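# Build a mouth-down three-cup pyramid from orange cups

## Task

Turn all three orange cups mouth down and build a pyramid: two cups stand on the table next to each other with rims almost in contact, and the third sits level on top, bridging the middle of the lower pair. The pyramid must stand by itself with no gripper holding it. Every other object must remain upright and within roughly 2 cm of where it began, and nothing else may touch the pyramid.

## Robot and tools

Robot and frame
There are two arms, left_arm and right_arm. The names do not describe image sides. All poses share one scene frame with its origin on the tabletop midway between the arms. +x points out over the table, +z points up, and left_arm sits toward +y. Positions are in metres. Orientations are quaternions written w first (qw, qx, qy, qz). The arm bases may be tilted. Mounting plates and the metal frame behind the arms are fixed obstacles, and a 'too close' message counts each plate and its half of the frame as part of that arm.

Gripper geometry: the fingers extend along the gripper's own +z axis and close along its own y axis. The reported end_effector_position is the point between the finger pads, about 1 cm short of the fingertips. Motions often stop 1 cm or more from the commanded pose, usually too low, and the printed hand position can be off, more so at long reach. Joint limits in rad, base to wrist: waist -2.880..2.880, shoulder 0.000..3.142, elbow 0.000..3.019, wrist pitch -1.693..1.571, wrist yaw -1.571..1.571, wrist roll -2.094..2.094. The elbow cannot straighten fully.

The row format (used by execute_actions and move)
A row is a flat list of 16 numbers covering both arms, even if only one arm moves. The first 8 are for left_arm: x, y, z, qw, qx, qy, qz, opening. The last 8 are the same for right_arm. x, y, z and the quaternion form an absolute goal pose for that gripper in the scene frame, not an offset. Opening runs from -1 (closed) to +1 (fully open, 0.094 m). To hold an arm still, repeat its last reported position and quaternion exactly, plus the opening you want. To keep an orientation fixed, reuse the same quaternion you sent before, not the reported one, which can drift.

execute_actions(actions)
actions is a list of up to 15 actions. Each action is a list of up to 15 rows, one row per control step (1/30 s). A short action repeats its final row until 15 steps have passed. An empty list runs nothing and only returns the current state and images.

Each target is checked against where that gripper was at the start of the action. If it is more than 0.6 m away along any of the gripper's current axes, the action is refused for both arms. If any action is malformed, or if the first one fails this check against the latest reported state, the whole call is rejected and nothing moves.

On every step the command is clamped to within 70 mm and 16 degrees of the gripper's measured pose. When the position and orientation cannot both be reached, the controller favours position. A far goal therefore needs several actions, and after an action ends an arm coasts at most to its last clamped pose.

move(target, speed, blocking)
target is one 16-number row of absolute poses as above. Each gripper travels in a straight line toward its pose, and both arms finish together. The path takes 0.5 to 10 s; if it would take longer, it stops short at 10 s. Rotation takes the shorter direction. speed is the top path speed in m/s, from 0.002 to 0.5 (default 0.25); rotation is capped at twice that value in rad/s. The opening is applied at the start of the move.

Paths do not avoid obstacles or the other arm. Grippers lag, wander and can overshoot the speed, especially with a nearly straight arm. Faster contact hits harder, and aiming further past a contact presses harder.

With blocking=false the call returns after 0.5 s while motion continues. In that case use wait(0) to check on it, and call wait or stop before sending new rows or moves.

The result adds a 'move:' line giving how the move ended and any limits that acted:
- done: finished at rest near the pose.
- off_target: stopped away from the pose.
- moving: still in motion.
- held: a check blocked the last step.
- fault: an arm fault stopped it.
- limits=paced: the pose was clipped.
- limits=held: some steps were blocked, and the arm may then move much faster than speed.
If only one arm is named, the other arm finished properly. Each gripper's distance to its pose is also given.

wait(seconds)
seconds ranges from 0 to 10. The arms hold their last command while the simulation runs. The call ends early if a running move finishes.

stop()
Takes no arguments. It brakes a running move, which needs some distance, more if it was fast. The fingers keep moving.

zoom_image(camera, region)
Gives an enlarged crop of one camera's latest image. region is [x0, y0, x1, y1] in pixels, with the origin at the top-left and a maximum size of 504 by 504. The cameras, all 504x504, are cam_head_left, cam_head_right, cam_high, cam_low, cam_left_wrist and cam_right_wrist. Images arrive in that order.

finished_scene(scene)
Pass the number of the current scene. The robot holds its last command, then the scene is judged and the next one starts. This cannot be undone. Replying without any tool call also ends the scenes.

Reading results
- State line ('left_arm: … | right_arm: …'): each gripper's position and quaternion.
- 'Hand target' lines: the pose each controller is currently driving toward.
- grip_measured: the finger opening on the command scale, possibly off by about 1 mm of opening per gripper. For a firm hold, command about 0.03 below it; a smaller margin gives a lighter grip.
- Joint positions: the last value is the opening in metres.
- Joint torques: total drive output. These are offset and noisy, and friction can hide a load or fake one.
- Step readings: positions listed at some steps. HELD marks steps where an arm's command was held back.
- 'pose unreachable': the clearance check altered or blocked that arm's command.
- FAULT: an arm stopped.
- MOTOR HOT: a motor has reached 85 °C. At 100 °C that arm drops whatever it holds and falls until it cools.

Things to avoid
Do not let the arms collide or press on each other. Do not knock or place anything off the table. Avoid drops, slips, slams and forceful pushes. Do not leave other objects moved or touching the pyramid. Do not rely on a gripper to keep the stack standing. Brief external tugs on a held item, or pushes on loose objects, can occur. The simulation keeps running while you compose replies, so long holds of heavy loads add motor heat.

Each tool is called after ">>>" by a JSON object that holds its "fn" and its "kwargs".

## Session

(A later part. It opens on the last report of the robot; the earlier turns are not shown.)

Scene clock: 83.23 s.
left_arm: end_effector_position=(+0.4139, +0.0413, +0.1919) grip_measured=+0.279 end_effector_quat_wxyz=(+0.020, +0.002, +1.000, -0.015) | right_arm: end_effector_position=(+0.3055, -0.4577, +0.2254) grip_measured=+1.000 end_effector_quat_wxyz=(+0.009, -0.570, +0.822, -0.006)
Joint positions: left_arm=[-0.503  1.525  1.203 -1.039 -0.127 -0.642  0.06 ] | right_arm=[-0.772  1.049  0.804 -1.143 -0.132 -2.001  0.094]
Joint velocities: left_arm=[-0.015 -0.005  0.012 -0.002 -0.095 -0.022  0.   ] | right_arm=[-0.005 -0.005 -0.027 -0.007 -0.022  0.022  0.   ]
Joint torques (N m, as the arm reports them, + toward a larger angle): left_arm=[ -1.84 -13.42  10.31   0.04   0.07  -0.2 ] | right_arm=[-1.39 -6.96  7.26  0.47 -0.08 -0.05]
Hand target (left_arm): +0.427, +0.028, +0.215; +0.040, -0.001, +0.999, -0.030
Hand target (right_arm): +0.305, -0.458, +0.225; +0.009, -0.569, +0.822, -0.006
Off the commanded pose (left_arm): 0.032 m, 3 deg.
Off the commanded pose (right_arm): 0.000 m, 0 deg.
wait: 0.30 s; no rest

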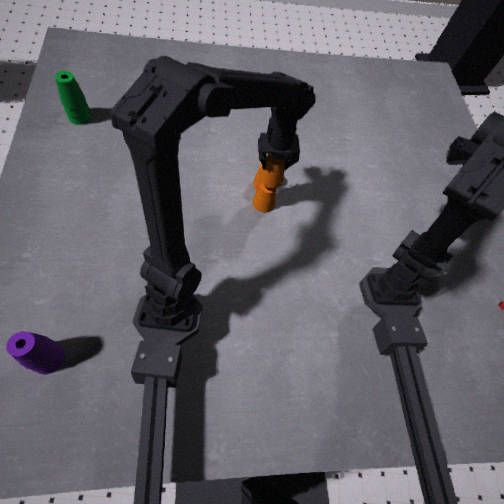

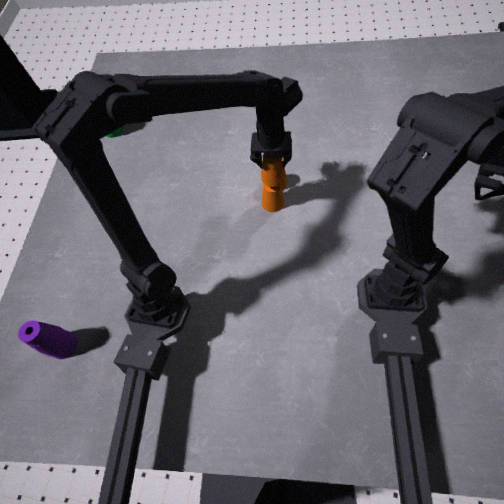

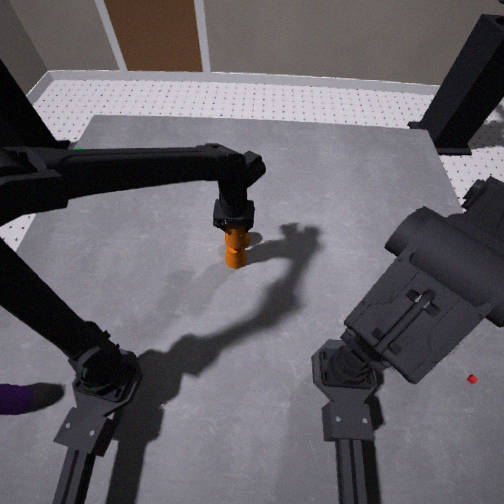

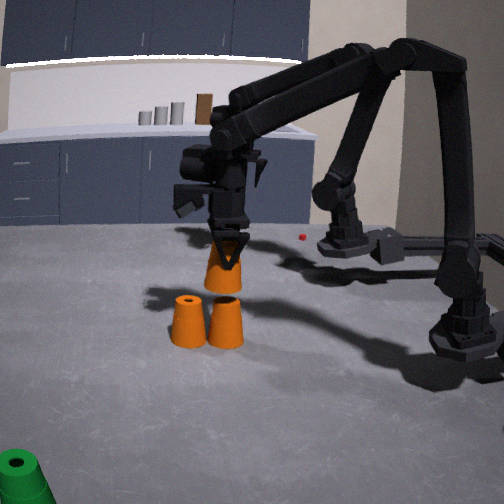

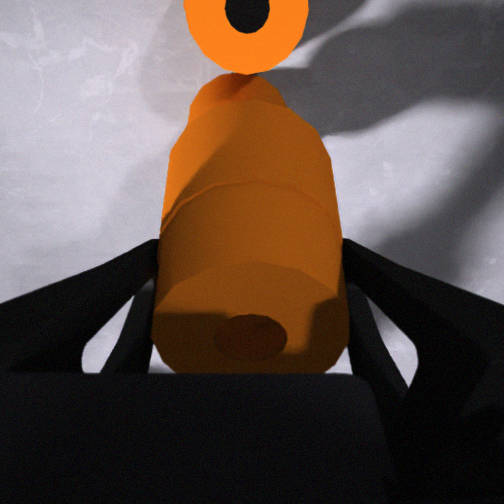

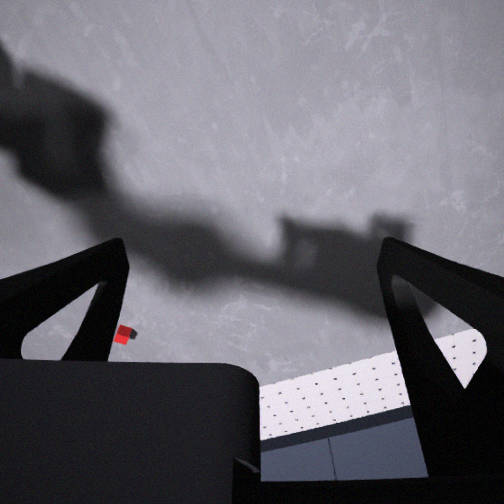

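>>> {"fn": "execute_actions", "kwargs": {"actions": [[[0.4320,0.0253,0.2135,0.0395,0,0.9988,-0.0287,0.25,0.3055,-0.4577,0.2254,0.009,-0.569,0.822,-0.006,1],[0.4335,0.0257,0.2128,0.0388,0,0.9988,-0.0283,0.25,0.3055,-0.4577,0.2254,0.009,-0.569,0.822,-0.006,1],[0.4355,0.0262,0.2120,0.038,0,0.9988,-0.0278,0.25,0.3055,-0.4577,0.2254,0.009,-0.569,0.822,-0.006,1],[0.438,0.0268,0.2111,0.037,0,0.9989,-0.0272,0.25,0.3055,-0.4577,0.2254,0.009,-0.569,0.822,-0.006,1],[0.4405,0.0274,0.2102,0.036,0,0.999,-0.0266,0.25,0.3055,-0.4577,0.2254,0.009,-0.569,0.822,-0.006,1],[0.443,0.028,0.2093,0.035,0,0.999,-0.026,0.25,0.3055,-0.4577,0.2254,0.009,-0.569,0.822,-0.006,1],[0.4455,0.0286,0.2084,0.034,0,0.999,-0.0254,0.25,0.3055,-0.4577,0.2254,0.009,-0.569,0.822,-0.006,1],[0.448,0.0292,0.2075,0.033,0,0.9991,-0.0248,0.25,0.3055,-0.4577,0.2254,0.009,-0.569,0.822,-0.006,1],[0.4505,0.0298,0.2066,0.032,0,0.9992,-0.0242,0.25,0.3055,-0.4577,0.2254,0.009,-0.569,0.822,-0.006,1],[0.453,0.0304,0.2057,0.031,0,0.9992,-0.0236,0.25,0.3055,-0.4577,0.2254,0.009,-0.569,0.822,-0.006,1],[0.4555,0.031,0.2048,0.030,0,0.9993,-0.023,0.25,0.3055,-0.4577,0.2254,0.009,-0.569,0.822,-0.006,1],[0.458,0.0314,0.204,0.029,0,0.9993,-0.0224,0.25,0.3055,-0.4577,0.2254,0.009,-0.569,0.822,-0.006,1],[0.460,0.0317,0.2033,0.028,0,0.9994,-0.0218,0.25,0.3055,-0.4577,0.2254,0.009,-0.569,0.822,-0.006,1],[0.4615,0.0319,0.2027,0.027,0,0.9994,-0.0213,0.25,0.3055,-0.4577,0.2254,0.009,-0.569,0.822,-0.006,1],[0.4625,0.032,0.202,0.026,0,0.9994,-0.021,0.25,0.3055,-0.4577,0.2254,0.009,-0.569,0.822,-0.006,1]]]}}

>>> {"fn": "wait", "kwargs": {"seconds": 0.4}}

Scene clock: 87.63 s.
left_arm: end_effector_position=(+0.4382, +0.0375, +0.1947) grip_measured=+0.279 end_effector_quat_wxyz=(+0.019, -0.000, +1.000, -0.016) | right_arm: end_effector_position=(+0.3055, -0.4577, +0.2254) grip_measured=+1.000 end_effector_quat_wxyz=(+0.009, -0.570, +0.822, -0.006)
Joint positions: left_arm=[-0.479  1.571  1.278 -1.065 -0.119 -0.621  0.06 ] | right_arm=[-0.772  1.049  0.804 -1.143 -0.132 -2.001  0.094]
Joint velocities: left_arm=[ 0.142  0.171  0.159 -0.071  0.051  0.081  0.   ] | right_arm=[-0.015 -0.005 -0.022 -0.017  0.007  0.037  0.   ]
Joint torques (N m, as the arm reports them, + toward a larger angle): left_arm=[ -0.36 -12.05  10.91   0.12   0.23  -0.05] | right_arm=[-1.39 -7.14  7.29  0.41 -0.1  -0.04]
Hand target (left_arm): +0.461, +0.033, +0.203; +0.027, -0.000, +0.999, -0.021
Hand target (right_arm): +0.305, -0.458, +0.225; +0.009, -0.569, +0.822, -0.006
Off the commanded pose (left_arm): 0.026 m, 1 deg.
Off the commanded pose (right_arm): 0.000 m, 0 deg.
Step readings (end_effector_position):
0: left_arm (+0.4139, +0.0413, +0.1919) | right_arm (+0.3055, -0.4577, +0.2254)
1: left_arm (+0.4138, +0.0414, +0.1919) | right_arm (+0.3055, -0.4577, +0.2254)
2: left_arm (+0.4136, +0.0416, +0.1919) | right_arm (+0.3055, -0.4577, +0.2254)
4: left_arm (+0.4137, +0.0416, +0.1925) | right_arm (+0.3055, -0.4577, +0.2254)
8: left_arm (+0.4187, +0.0385, +0.1963) | right_arm (+0.3055, -0.4577, +0.2254)
15: end_effector_position above

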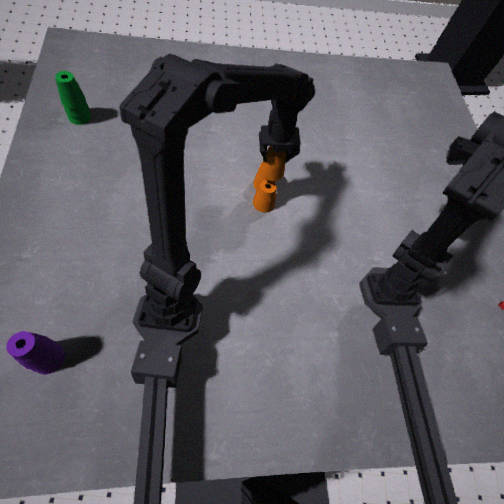

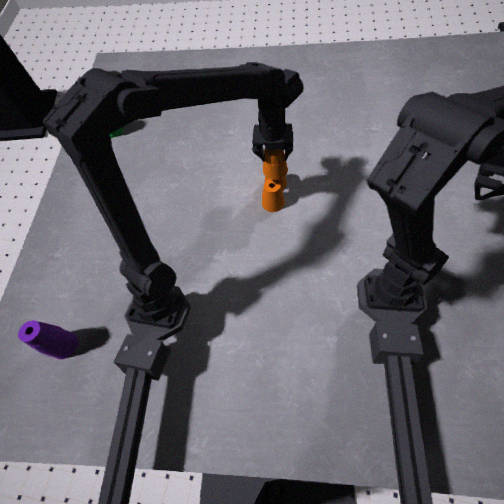

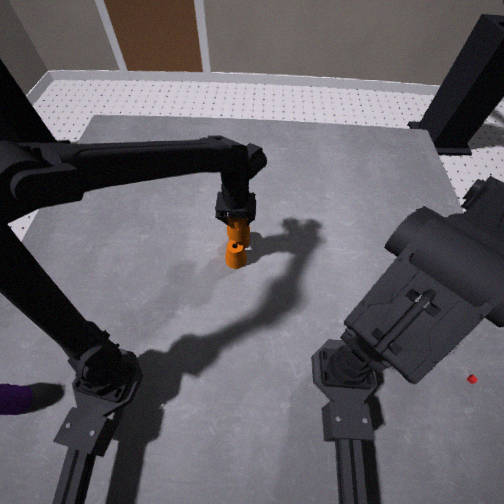

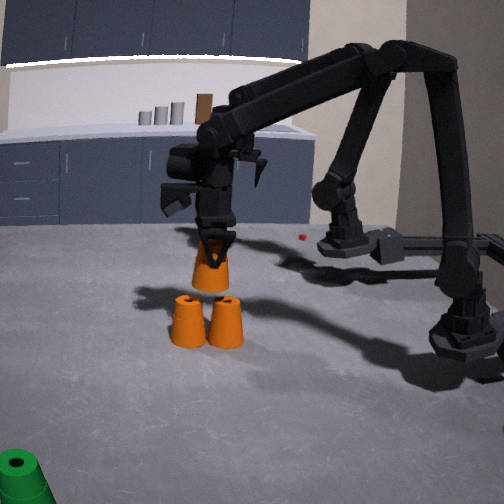

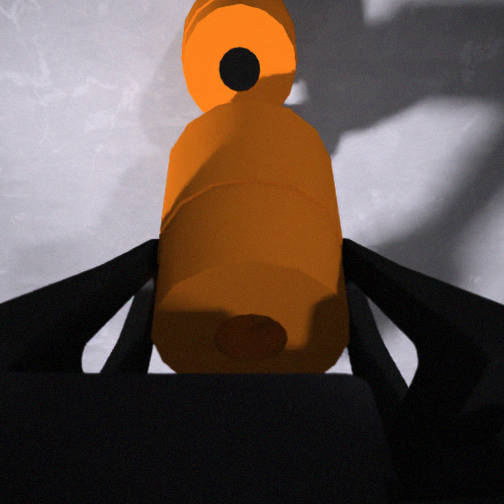

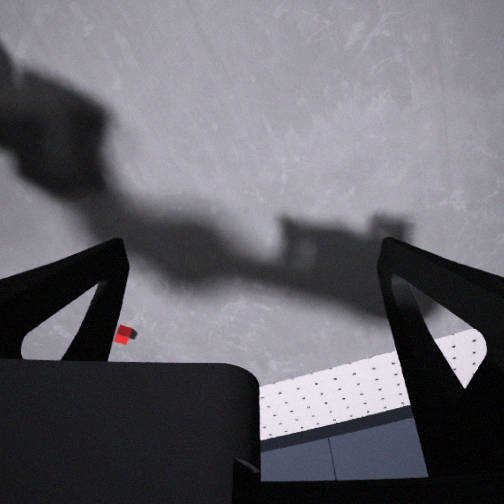

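Scene clock: 88.03 s.
left_arm: end_effector_position=(+0.4415, +0.0412, +0.1886) grip_measured=+0.279 end_effector_quat_wxyz=(+0.013, +0.000, +1.000, -0.011) | right_arm: end_effector_position=(+0.3055, -0.4577, +0.2254) grip_measured=+1.000 end_effector_quat_wxyz=(+0.009, -0.570, +0.822, -0.006)
Joint positions: left_arm=[-0.467  1.587  1.285 -1.071 -0.117 -0.611  0.06 ] | right_arm=[-0.772  1.049  0.804 -1.143 -0.132 -2.001  0.094]
Joint velocities: left_arm=[-0.015  0.015 -0.012  0.002 -0.037 -0.022 -0.001] | right_arm=[-0.005 -0.015  0.007  0.007 -0.081 -0.037  0.   ]
Joint torques (N m, as the arm reports them, + toward a larger angle): left_arm=[ -1.25 -12.71  10.83  -0.14   0.22  -0.05] | right_arm=[-1.38 -7.04  7.3   0.45 -0.09 -0.05]
Hand target (left_arm): +0.461, +0.033, +0.203; +0.027, -0.000, +0.999, -0.021
Hand target (right_arm): +0.305, -0.458, +0.225; +0.009, -0.569, +0.822, -0.006
Off the commanded pose (left_arm): 0.027 m, 2 deg.
Off the commanded pose (right_arm): 0.000 m, 0 deg.
wait: 0.40 s; at rest by 0.30 s

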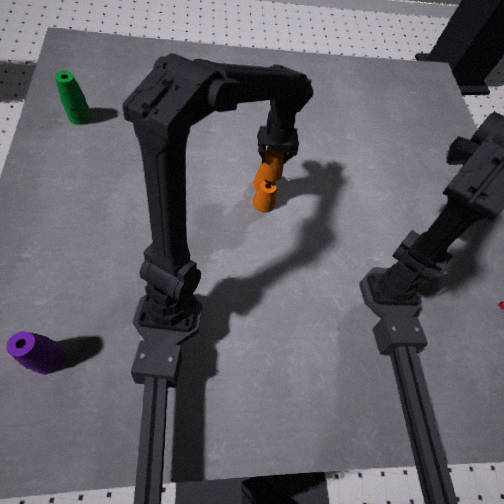

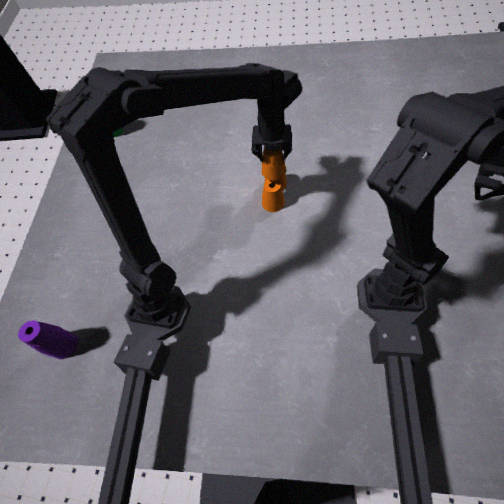

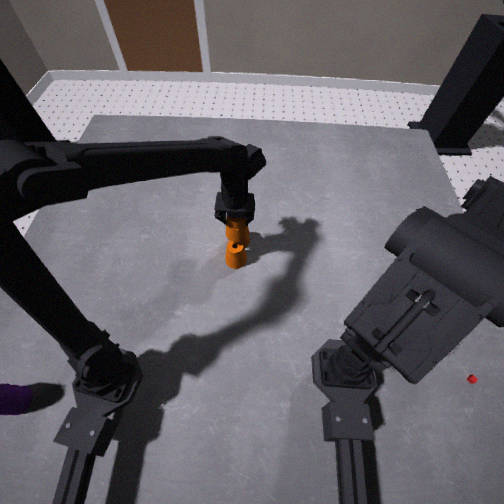

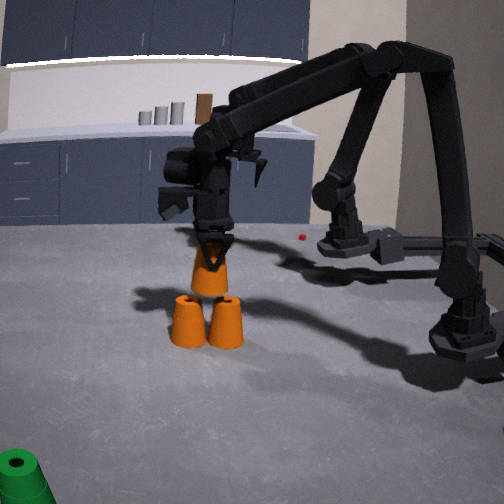

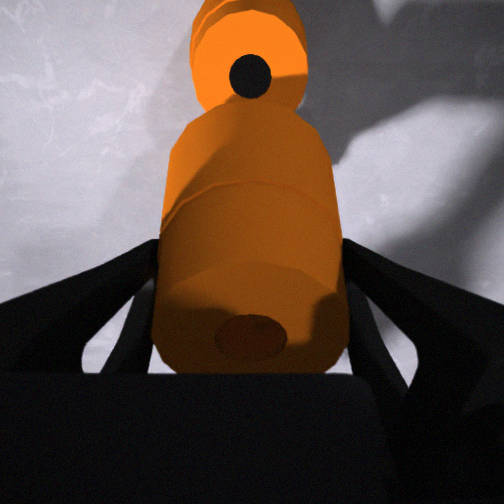

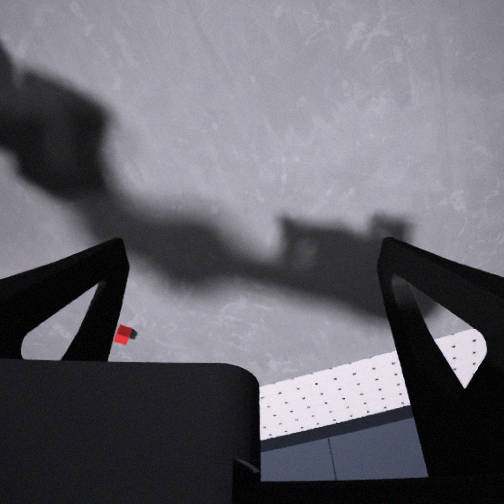

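>>> {"fn": "zoom_image", "kwargs": {"camera": "cam_low", "region": [150, 225, 270, 365]}}

>>> {"fn": "zoom_image", "kwargs": {"camera": "cam_head_right", "region": [235, 130, 315, 220]}}

Region (150, 225, 270, 365) of cam_low's 504x504 image, scaled by 3.600, with more detail than that image has; it fills the left 432 columns of this view, and the rest is white.

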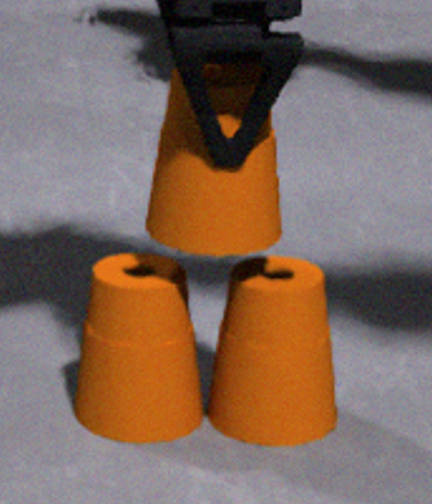

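Region (235, 130, 315, 220) of cam_head_right's 504x504 image, scaled by 5.600, with more detail than that image has.

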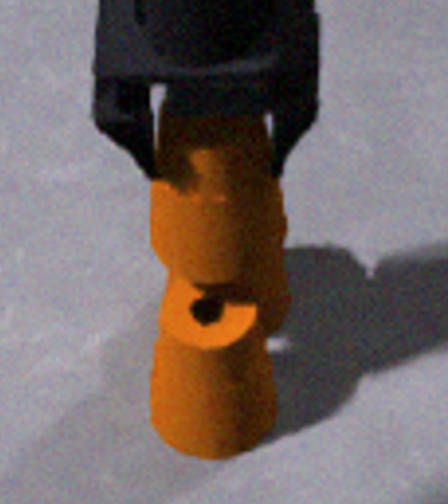

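>>> {"fn": "execute_actions", "kwargs": {"actions": [[[0.461,0.0349,0.1976,0.0242,0,0.9995,-0.0197,0.25,0.3055,-0.4577,0.2254,0.009,-0.569,0.822,-0.006,1],[0.4595,0.0378,0.1931,0.0225,0,0.9996,-0.0185,0.25,0.3055,-0.4577,0.2254,0.009,-0.569,0.822,-0.006,1],[0.458,0.0406,0.1887,0.0207,0,0.9996,-0.0172,0.25,0.3055,-0.4577,0.2254,0.009,-0.569,0.822,-0.006,1],[0.4583,0.0407,0.1874,0.0202,0,0.9996,-0.0169,0.25,0.3055,-0.4577,0.2254,0.009,-0.569,0.822,-0.006,1],[0.4586,0.0408,0.1861,0.0197,0,0.9997,-0.0165,0.25,0.3055,-0.4577,0.2254,0.009,-0.569,0.822,-0.006,1],[0.4589,0.041,0.1848,0.0193,0,0.9997,-0.0162,0.25,0.3055,-0.4577,0.2254,0.009,-0.569,0.822,-0.006,1],[0.4592,0.0411,0.1835,0.0188,0,0.9997,-0.0158,0.25,0.3055,-0.4577,0.2254,0.009,-0.569,0.822,-0.006,1],[0.4595,0.0412,0.1822,0.0183,0,0.9997,-0.0155,0.25,0.3055,-0.4577,0.2254,0.009,-0.569,0.822,-0.006,1],[0.4598,0.0414,0.1809,0.0178,0,0.9997,-0.0152,0.25,0.3055,-0.4577,0.2254,0.009,-0.569,0.822,-0.006,1],[0.4601,0.0415,0.1796,0.0174,0,0.9997,-0.0148,0.25,0.3055,-0.4577,0.2254,0.009,-0.569,0.822,-0.006,1],[0.4604,0.0416,0.1783,0.0169,0,0.9997,-0.0145,0.25,0.3055,-0.4577,0.2254,0.009,-0.569,0.822,-0.006,1],[0.4607,0.0417,0.177,0.0164,0,0.9998,-0.0142,0.25,0.3055,-0.4577,0.2254,0.009,-0.569,0.822,-0.006,1],[0.461,0.0418,0.1758,0.016,0,0.9998,-0.0139,0.25,0.3055,-0.4577,0.2254,0.009,-0.569,0.822,-0.006,1],[0.4612,0.0419,0.1748,0.0157,0,0.9998,-0.0136,0.25,0.3055,-0.4577,0.2254,0.009,-0.569,0.822,-0.006,1],[0.4613,0.042,0.174,0.0154,0,0.9998,-0.0134,0.25,0.3055,-0.4577,0.2254,0.009,-0.569,0.822,-0.006,1]]]}}

>>> {"fn": "wait", "kwargs": {"seconds": 0.3}}

Scene clock: 94.63 s.
left_arm: end_effector_position=(+0.4461, +0.0451, +0.1751) grip_measured=+0.279 end_effector_quat_wxyz=(+0.007, +0.001, +1.000, -0.007) | right_arm: end_effector_position=(+0.3055, -0.4577, +0.2254) grip_measured=+1.000 end_effector_quat_wxyz=(+0.009, -0.570, +0.822, -0.006)
Joint positions: left_arm=[-0.451  1.613  1.285 -1.056 -0.113 -0.595  0.06 ] | right_arm=[-0.772  1.049  0.804 -1.143 -0.132 -2.001  0.094]
Joint velocities: left_arm=[-0.005  0.112  0.002  0.032  0.037 -0.007 -0.   ] | right_arm=[-0.024 -0.005 -0.007 -0.007  0.022 -0.066  0.   ]
Joint torques (N m, as the arm reports them, + toward a larger angle): left_arm=[  0.13 -12.57   8.9    1.13   0.21  -0.02] | right_arm=[-1.31 -6.9   7.26  0.45 -0.09 -0.05]
Hand target (left_arm): +0.461, +0.042, +0.174; +0.015, -0.000, +1.000, -0.013
Hand target (right_arm): +0.305, -0.458, +0.225; +0.009, -0.569, +0.822, -0.006
Off the commanded pose (left_arm): 0.016 m, 1 deg.
Off the commanded pose (right_arm): 0.000 m, 0 deg.
Step readings (end_effector_position):
0: left_arm (+0.4415, +0.0412, +0.1886) | right_arm (+0.3055, -0.4577, +0.2254)
1: left_arm (+0.4414, +0.0410, +0.1886) | right_arm (+0.3055, -0.4577, +0.2254)
2: left_arm (+0.4413, +0.0409, +0.1886) | right_arm (+0.3055, -0.4577, +0.2254)
4: left_arm (+0.4416, +0.0414, +0.1886) | right_arm (+0.3055, -0.4577, +0.2254)
8: left_arm (+0.4440, +0.0435, +0.1862) | right_arm (+0.3055, -0.4577, +0.2254)
15: end_effector_position above

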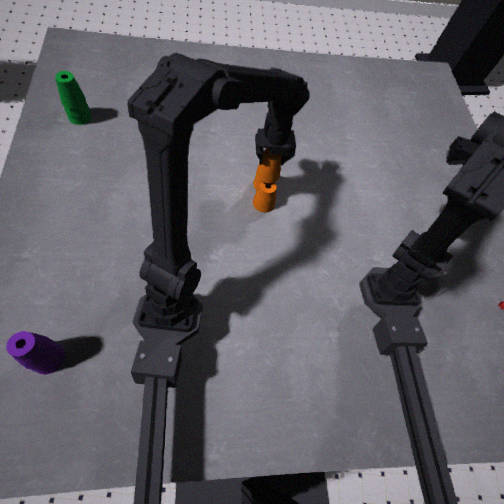

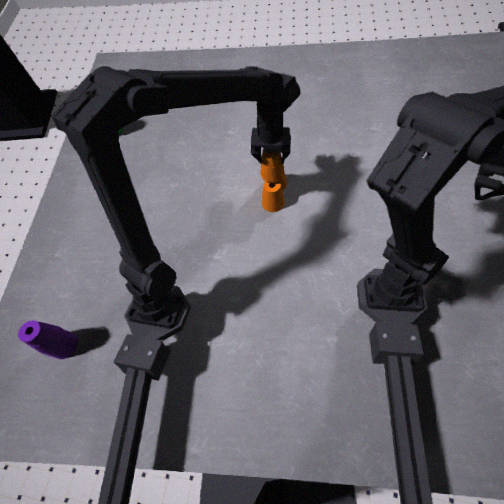

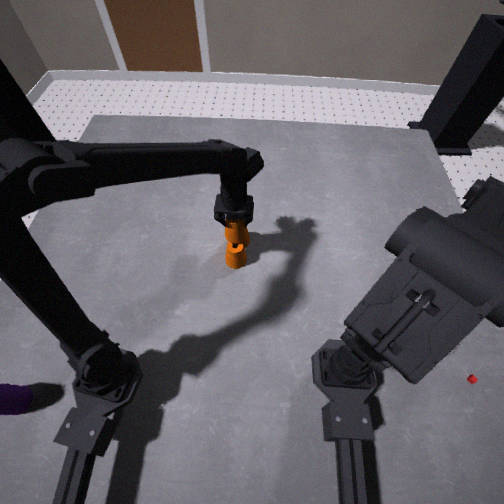

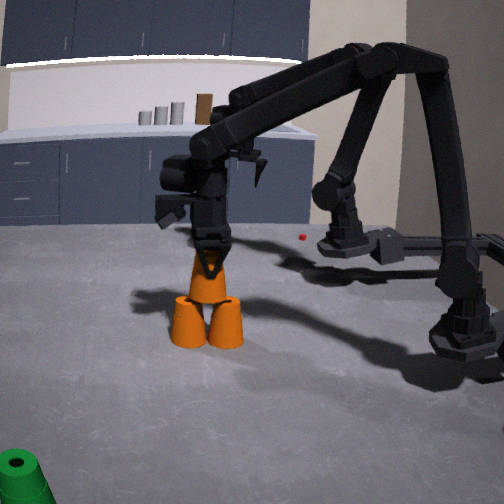

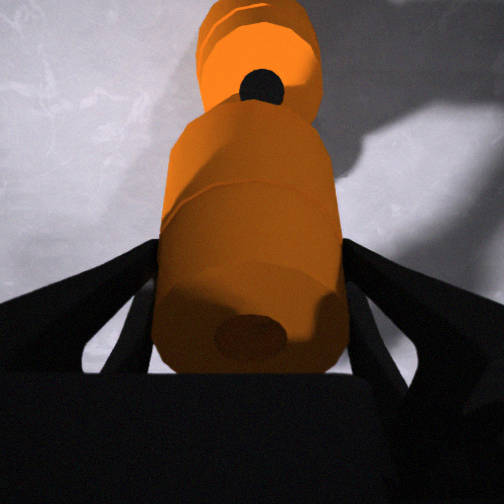

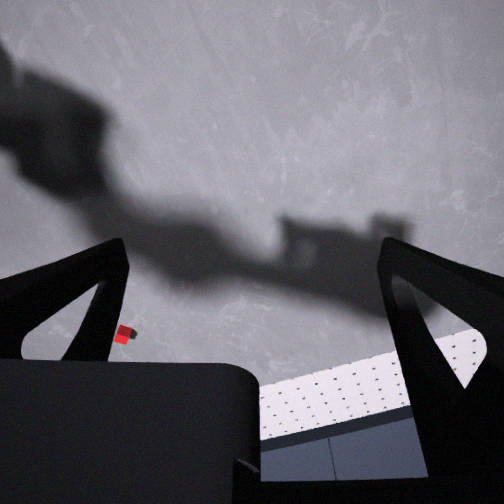

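Scene clock: 94.93 s.
left_arm: end_effector_position=(+0.4460, +0.0451, +0.1712) grip_measured=+0.279 end_effector_quat_wxyz=(+0.004, +0.002, +1.000, -0.005) | right_arm: end_effector_position=(+0.3055, -0.4577, +0.2254) grip_measured=+1.000 end_effector_quat_wxyz=(+0.009, -0.570, +0.822, -0.006)
Joint positions: left_arm=[-0.45   1.621  1.285 -1.054 -0.113 -0.592  0.06 ] | right_arm=[-0.772  1.049  0.804 -1.143 -0.132 -2.001  0.094]
Joint velocities: left_arm=[ 0.005  0.005 -0.002 -0.007 -0.037  0.007 -0.   ] | right_arm=[-0.015 -0.005  0.022 -0.022 -0.007 -0.007  0.   ]
Joint torques (N m, as the arm reports them, + toward a larger angle): left_arm=[ -0.19 -12.12   8.81   1.23   0.29  -0.02] | right_arm=[-1.24 -7.    7.29  0.43 -0.1  -0.05]
Hand target (left_arm): +0.461, +0.042, +0.174; +0.015, -0.000, +1.000, -0.013
Hand target (right_arm): +0.305, -0.458, +0.225; +0.009, -0.569, +0.822, -0.006
Off the commanded pose (left_arm): 0.016 m, 2 deg.
Off the commanded pose (right_arm): 0.000 m, 0 deg.
wait: 0.30 s; at rest by 0.23 s

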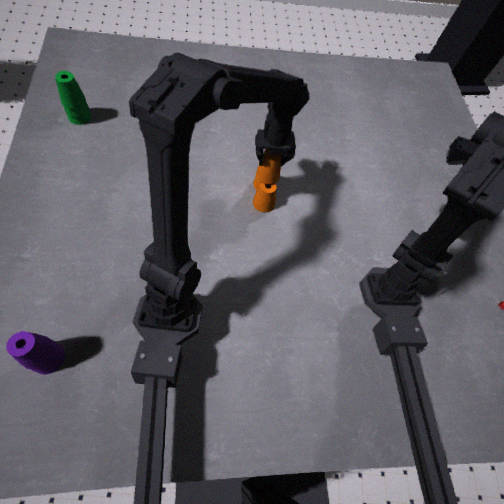

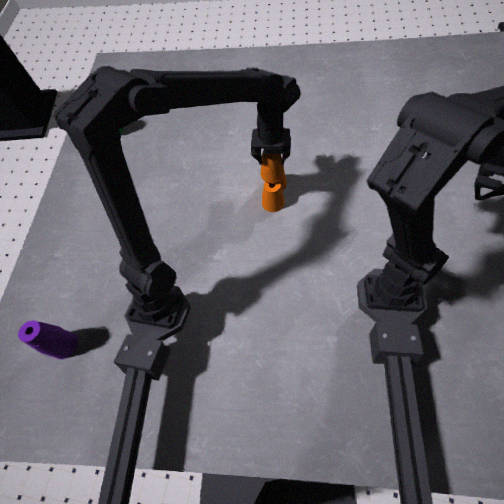

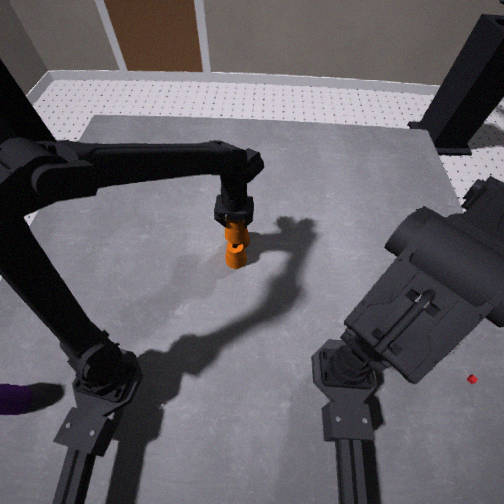

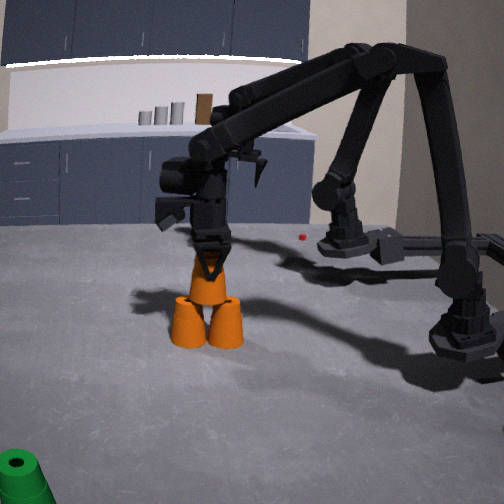

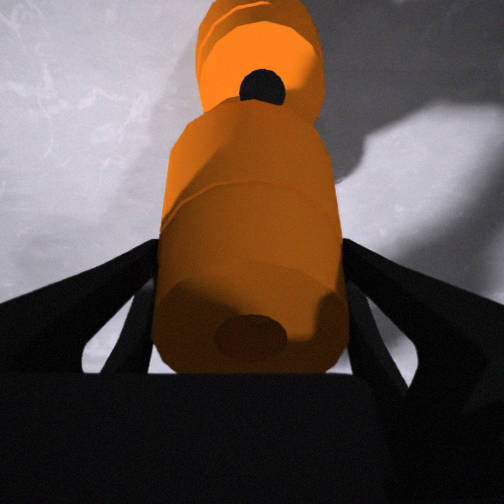

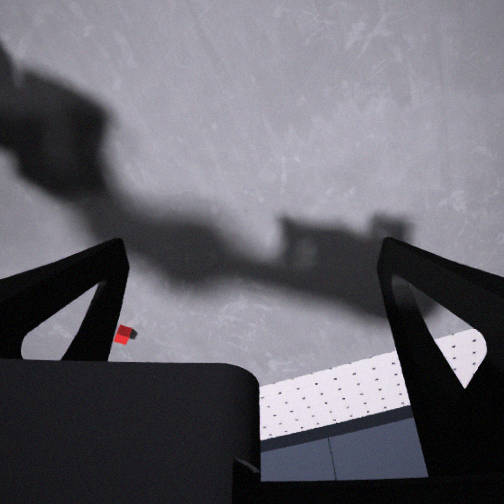

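>>> {"fn": "zoom_image", "kwargs": {"camera": "cam_low", "region": [150, 225, 270, 365]}}

>>> {"fn": "zoom_image", "kwargs": {"camera": "cam_head_right", "region": [235, 130, 315, 220]}}

Region (150, 225, 270, 365) of cam_low's 504x504 image, scaled by 3.600, with more detail than that image has; it fills the left 432 columns of this view, and the rest is white.

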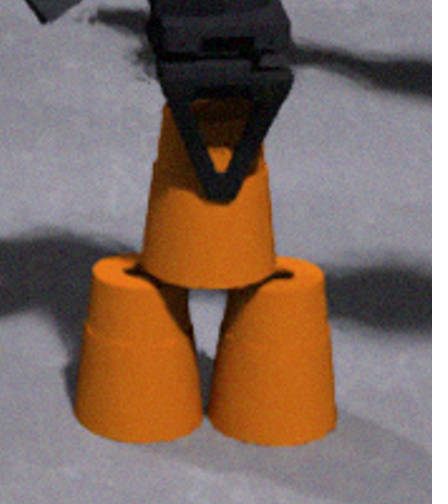

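Region (235, 130, 315, 220) of cam_head_right's 504x504 image, scaled by 5.600, with more detail than that image has.

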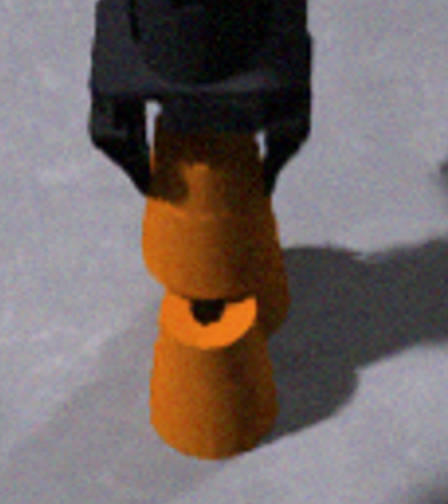

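>>> {"fn": "execute_actions", "kwargs": {"actions": [[[0.4613,0.042,0.173,0.0146,0,0.9998,-0.0128,0.25,0.3055,-0.4577,0.2254,0.009,-0.569,0.822,-0.006,1],[0.4613,0.042,0.172,0.0138,0,0.9998,-0.0122,0.25,0.3055,-0.4577,0.2254,0.009,-0.569,0.822,-0.006,1],[0.4613,0.042,0.171,0.013,0,0.9998,-0.0116,0.25,0.3055,-0.4577,0.2254,0.009,-0.569,0.822,-0.006,1],[0.4613,0.042,0.170,0.0122,0,0.9998,-0.011,0.25,0.3055,-0.4577,0.2254,0.009,-0.569,0.822,-0.006,1],[0.4613,0.042,0.169,0.0114,0,0.9998,-0.0104,0.25,0.3055,-0.4577,0.2254,0.009,-0.569,0.822,-0.006,1]]]}}

Scene clock: 98.40 s.
left_arm: end_effector_position=(+0.4453, +0.0450, +0.1677) grip_measured=+0.279 end_effector_quat_wxyz=(+0.001, +0.003, +1.000, -0.004) | right_arm: end_effector_position=(+0.3055, -0.4577, +0.2254) grip_measured=+1.000 end_effector_quat_wxyz=(+0.009, -0.570, +0.822, -0.006)
Joint positions: left_arm=[-0.45   1.629  1.285 -1.054 -0.113 -0.592  0.06 ] | right_arm=[-0.772  1.049  0.804 -1.143 -0.132 -2.001  0.094]
Joint velocities: left_arm=[ 0.005 -0.015  0.012  0.002  0.007  0.066 -0.   ] | right_arm=[-0.005  0.005  0.012 -0.002 -0.007 -0.022  0.   ]
Joint torques (N m, as the arm reports them, + toward a larger angle): left_arm=[ -0.33 -13.03   8.85   0.97   0.22   0.03] | right_arm=[-1.23 -7.02  7.23  0.46 -0.09 -0.05]
Hand target (left_arm): +0.461, +0.042, +0.169; +0.011, -0.000, +1.000, -0.010
Hand target (right_arm): +0.305, -0.458, +0.225; +0.009, -0.569, +0.822, -0.006
Off the commanded pose (left_arm): 0.016 m, 1 deg.
Off the commanded pose (right_arm): 0.000 m, 0 deg.
Step readings (end_effector_position):
0: left_arm (+0.4460, +0.0451, +0.1712) | right_arm (+0.3055, -0.4577, +0.2254)
1: left_arm (+0.4460, +0.0451, +0.1712) | right_arm (+0.3055, -0.4577, +0.2254)
2: left_arm (+0.4460, +0.0451, +0.1712) | right_arm (+0.3055, -0.4577, +0.2254)
4: left_arm (+0.4460, +0.0451, +0.1712) | right_arm (+0.3055, -0.4577, +0.2254)
8: left_arm (+0.4456, +0.0450, +0.1696) | right_arm (+0.3055, -0.4577, +0.2254)
15: end_effector_position above

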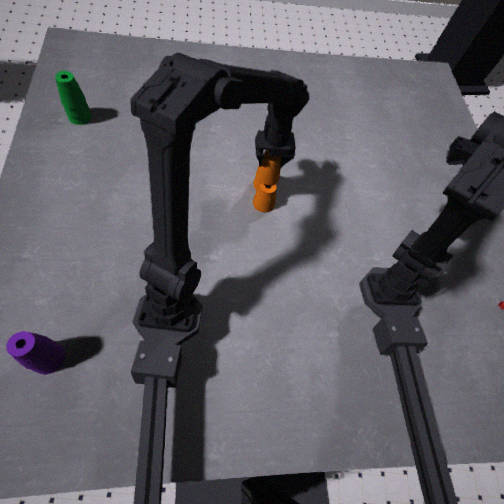

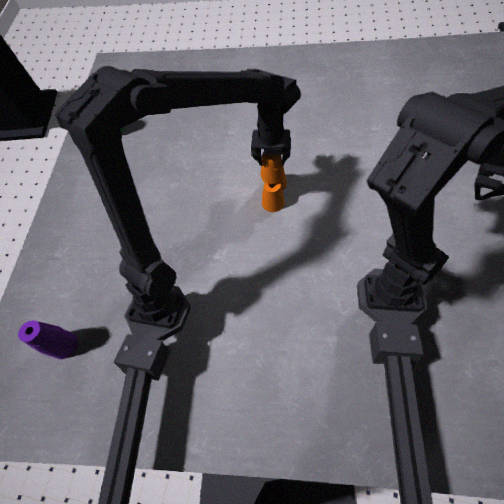

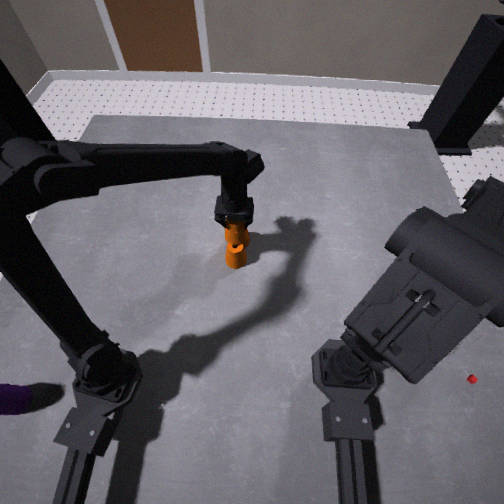

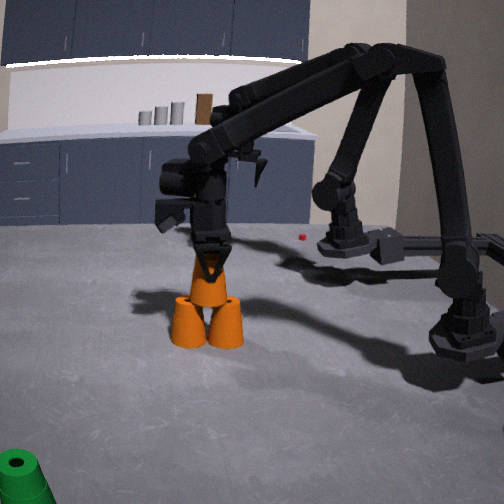

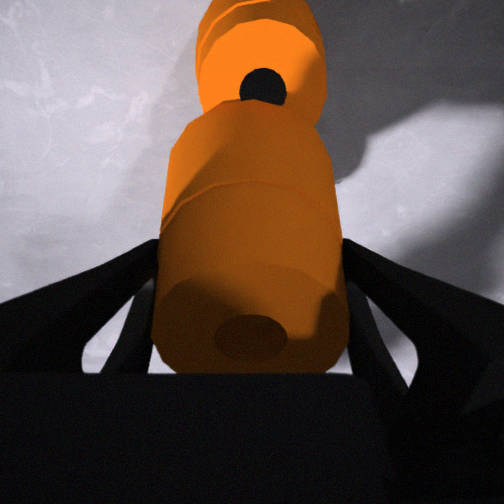

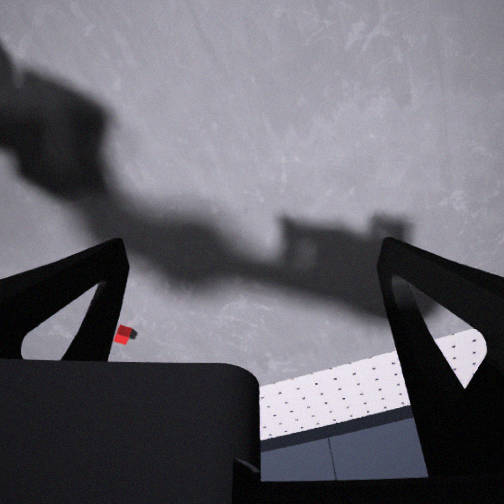

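>>> {"fn": "zoom_image", "kwargs": {"camera": "cam_low", "region": [165, 270, 255, 330]}}

Region (165, 270, 255, 330) of cam_low's 504x504 image, scaled by 5.600, with more detail than that image has.

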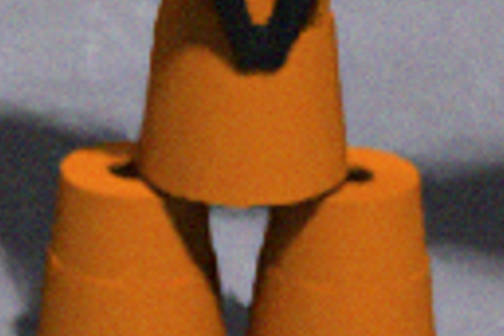

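>>> {"fn": "execute_actions", "kwargs": {"actions": [[[0.4613,0.042,0.169,0.0114,0,0.9998,-0.0104,1,0.3055,-0.4577,0.2254,0.009,-0.569,0.822,-0.006,1],[0.4613,0.042,0.169,0.0114,0,0.9998,-0.0104,1,0.3055,-0.4577,0.2254,0.009,-0.569,0.822,-0.006,1],[0.4613,0.042,0.169,0.0114,0,0.9998,-0.0104,1,0.3055,-0.4577,0.2254,0.009,-0.569,0.822,-0.006,1],[0.4613,0.042,0.169,0.0114,0,0.9998,-0.0104,1,0.3055,-0.4577,0.2254,0.009,-0.569,0.822,-0.006,1],[0.4613,0.042,0.169,0.0114,0,0.9998,-0.0104,1,0.3055,-0.4577,0.2254,0.009,-0.569,0.822,-0.006,1],[0.4619,0.0404,0.1716,0.0134,0,0.9998,-0.0119,1,0.3055,-0.4577,0.2254,0.009,-0.569,0.822,-0.006,1],[0.4624,0.0388,0.1742,0.0153,0,0.9998,-0.0133,1,0.3055,-0.4577,0.2254,0.009,-0.569,0.822,-0.006,1],[0.463,0.0372,0.1768,0.0173,0,0.9997,-0.0148,1,0.3055,-0.4577,0.2254,0.009,-0.569,0.822,-0.006,1],[0.4636,0.0356,0.1794,0.0192,0,0.9997,-0.0162,1,0.3055,-0.4577,0.2254,0.009,-0.569,0.822,-0.006,1],[0.4642,0.034,0.182,0.0212,0,0.9996,-0.0177,1,0.3055,-0.4577,0.2254,0.009,-0.569,0.822,-0.006,1],[0.4647,0.0324,0.1846,0.0232,0,0.9995,-0.0192,1,0.3055,-0.4577,0.2254,0.009,-0.569,0.822,-0.006,1],[0.4653,0.0308,0.1872,0.0251,0,0.9995,-0.0206,1,0.3055,-0.4577,0.2254,0.009,-0.569,0.822,-0.006,1],[0.4659,0.0292,0.1898,0.0271,0,0.9994,-0.0221,1,0.3055,-0.4577,0.2254,0.009,-0.569,0.822,-0.006,1],[0.4664,0.0276,0.1924,0.029,0,0.9993,-0.0235,1,0.3055,-0.4577,0.2254,0.009,-0.569,0.822,-0.006,1],[0.467,0.026,0.195,0.031,0,0.9992,-0.025,1,0.3055,-0.4577,0.2254,0.009,-0.569,0.822,-0.006,1]]]}}

Scene clock: 101.33 s.
left_arm: end_effector_position=(+0.4453, +0.0450, +0.1677) grip_measured=+1.000 end_effector_quat_wxyz=(+0.001, +0.003, +1.000, -0.004) | right_arm: end_effector_position=(+0.3055, -0.4577, +0.2254) grip_measured=+1.000 end_effector_quat_wxyz=(+0.009, -0.570, +0.822, -0.006)
Joint positions: left_arm=[-0.45   1.629  1.285 -1.054 -0.113 -0.592  0.094] | right_arm=[-0.772  1.049  0.804 -1.143 -0.132 -2.001  0.094]
Joint velocities: left_arm=[-0.024 -0.015 -0.017  0.017  0.037  0.037  0.   ] | right_arm=[ 0.005 -0.005 -0.007 -0.017  0.022 -0.051  0.   ]
Joint torques (N m, as the arm reports them, + toward a larger angle): left_arm=[ -1.75 -15.36  10.87   0.58   0.18  -0.17] | right_arm=[-1.4  -6.96  7.31  0.46 -0.08 -0.05]
Hand target (left_arm): +0.465, +0.027, +0.196; +0.031, -0.001, +0.999, -0.026
Hand target (right_arm): +0.305, -0.458, +0.225; +0.009, -0.569, +0.822, -0.006
Off the commanded pose (left_arm): 0.040 m, 4 deg.
Off the commanded pose (right_arm): 0.000 m, 0 deg.
Step readings (end_effector_position):
0: left_arm (+0.4453, +0.0450, +0.1677) | right_arm (+0.3055, -0.4577, +0.2254)
1: left_arm (+0.4453, +0.0450, +0.1677) | right_arm (+0.3055, -0.4577, +0.2254)
2: left_arm (+0.4453, +0.0450, +0.1677) | right_arm (+0.3055, -0.4577, +0.2254)
4: left_arm (+0.4453, +0.0450, +0.1677) | right_arm (+0.3055, -0.4577, +0.2254)
8: left_arm (+0.4453, +0.0450, +0.1677) | right_arm (+0.3055, -0.4577, +0.2254)
15: end_effector_position above

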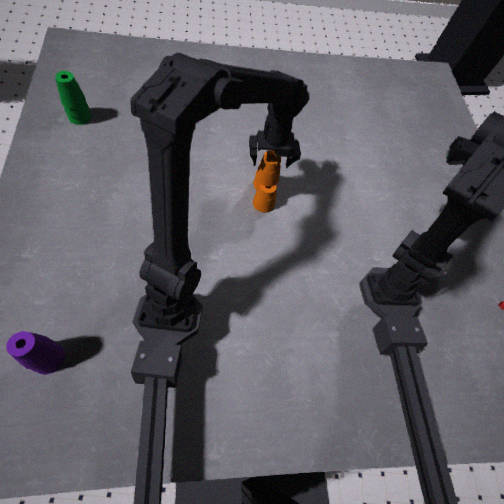

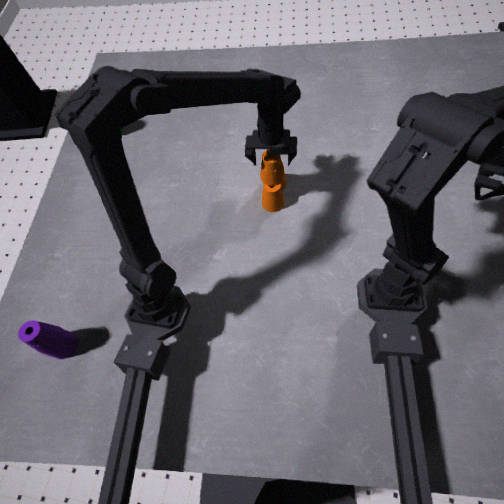

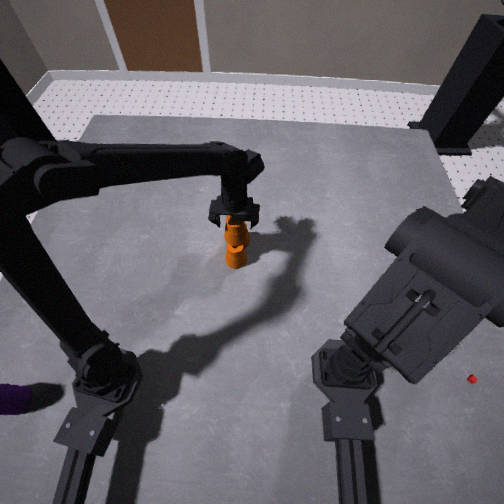

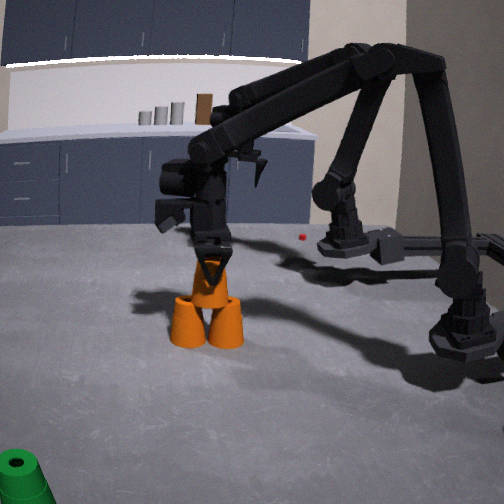

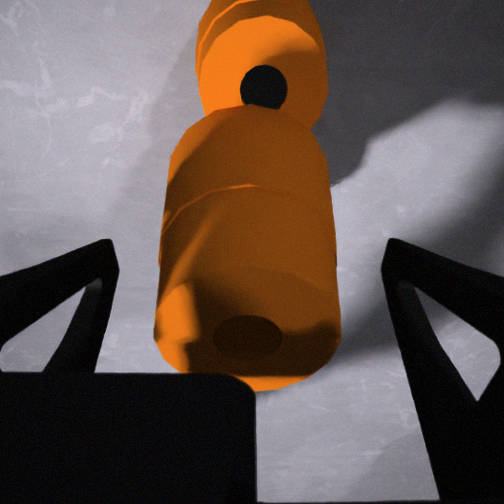

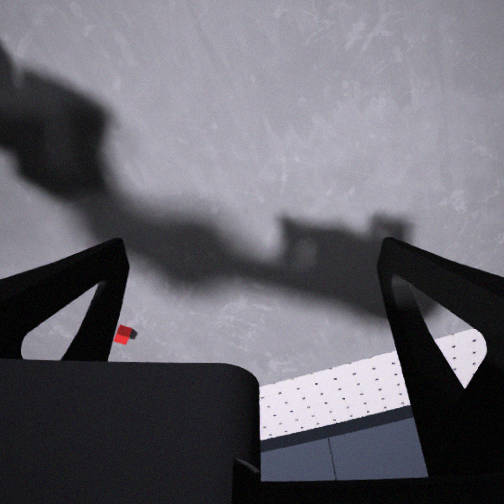

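>>> {"fn": "zoom_image", "kwargs": {"camera": "cam_low", "region": [150, 225, 270, 365]}}

Region (150, 225, 270, 365) of cam_low's 504x504 image, scaled by 3.600, with more detail than that image has; it fills the left 432 columns of this view, and the rest is white.

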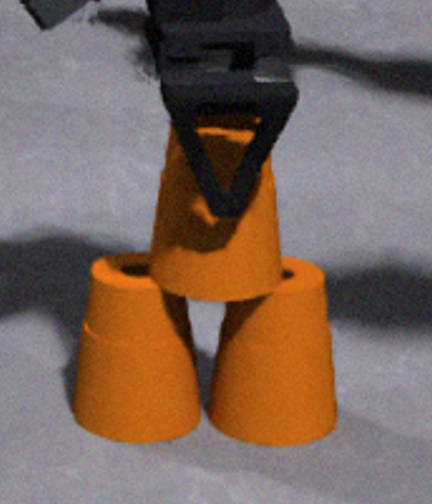

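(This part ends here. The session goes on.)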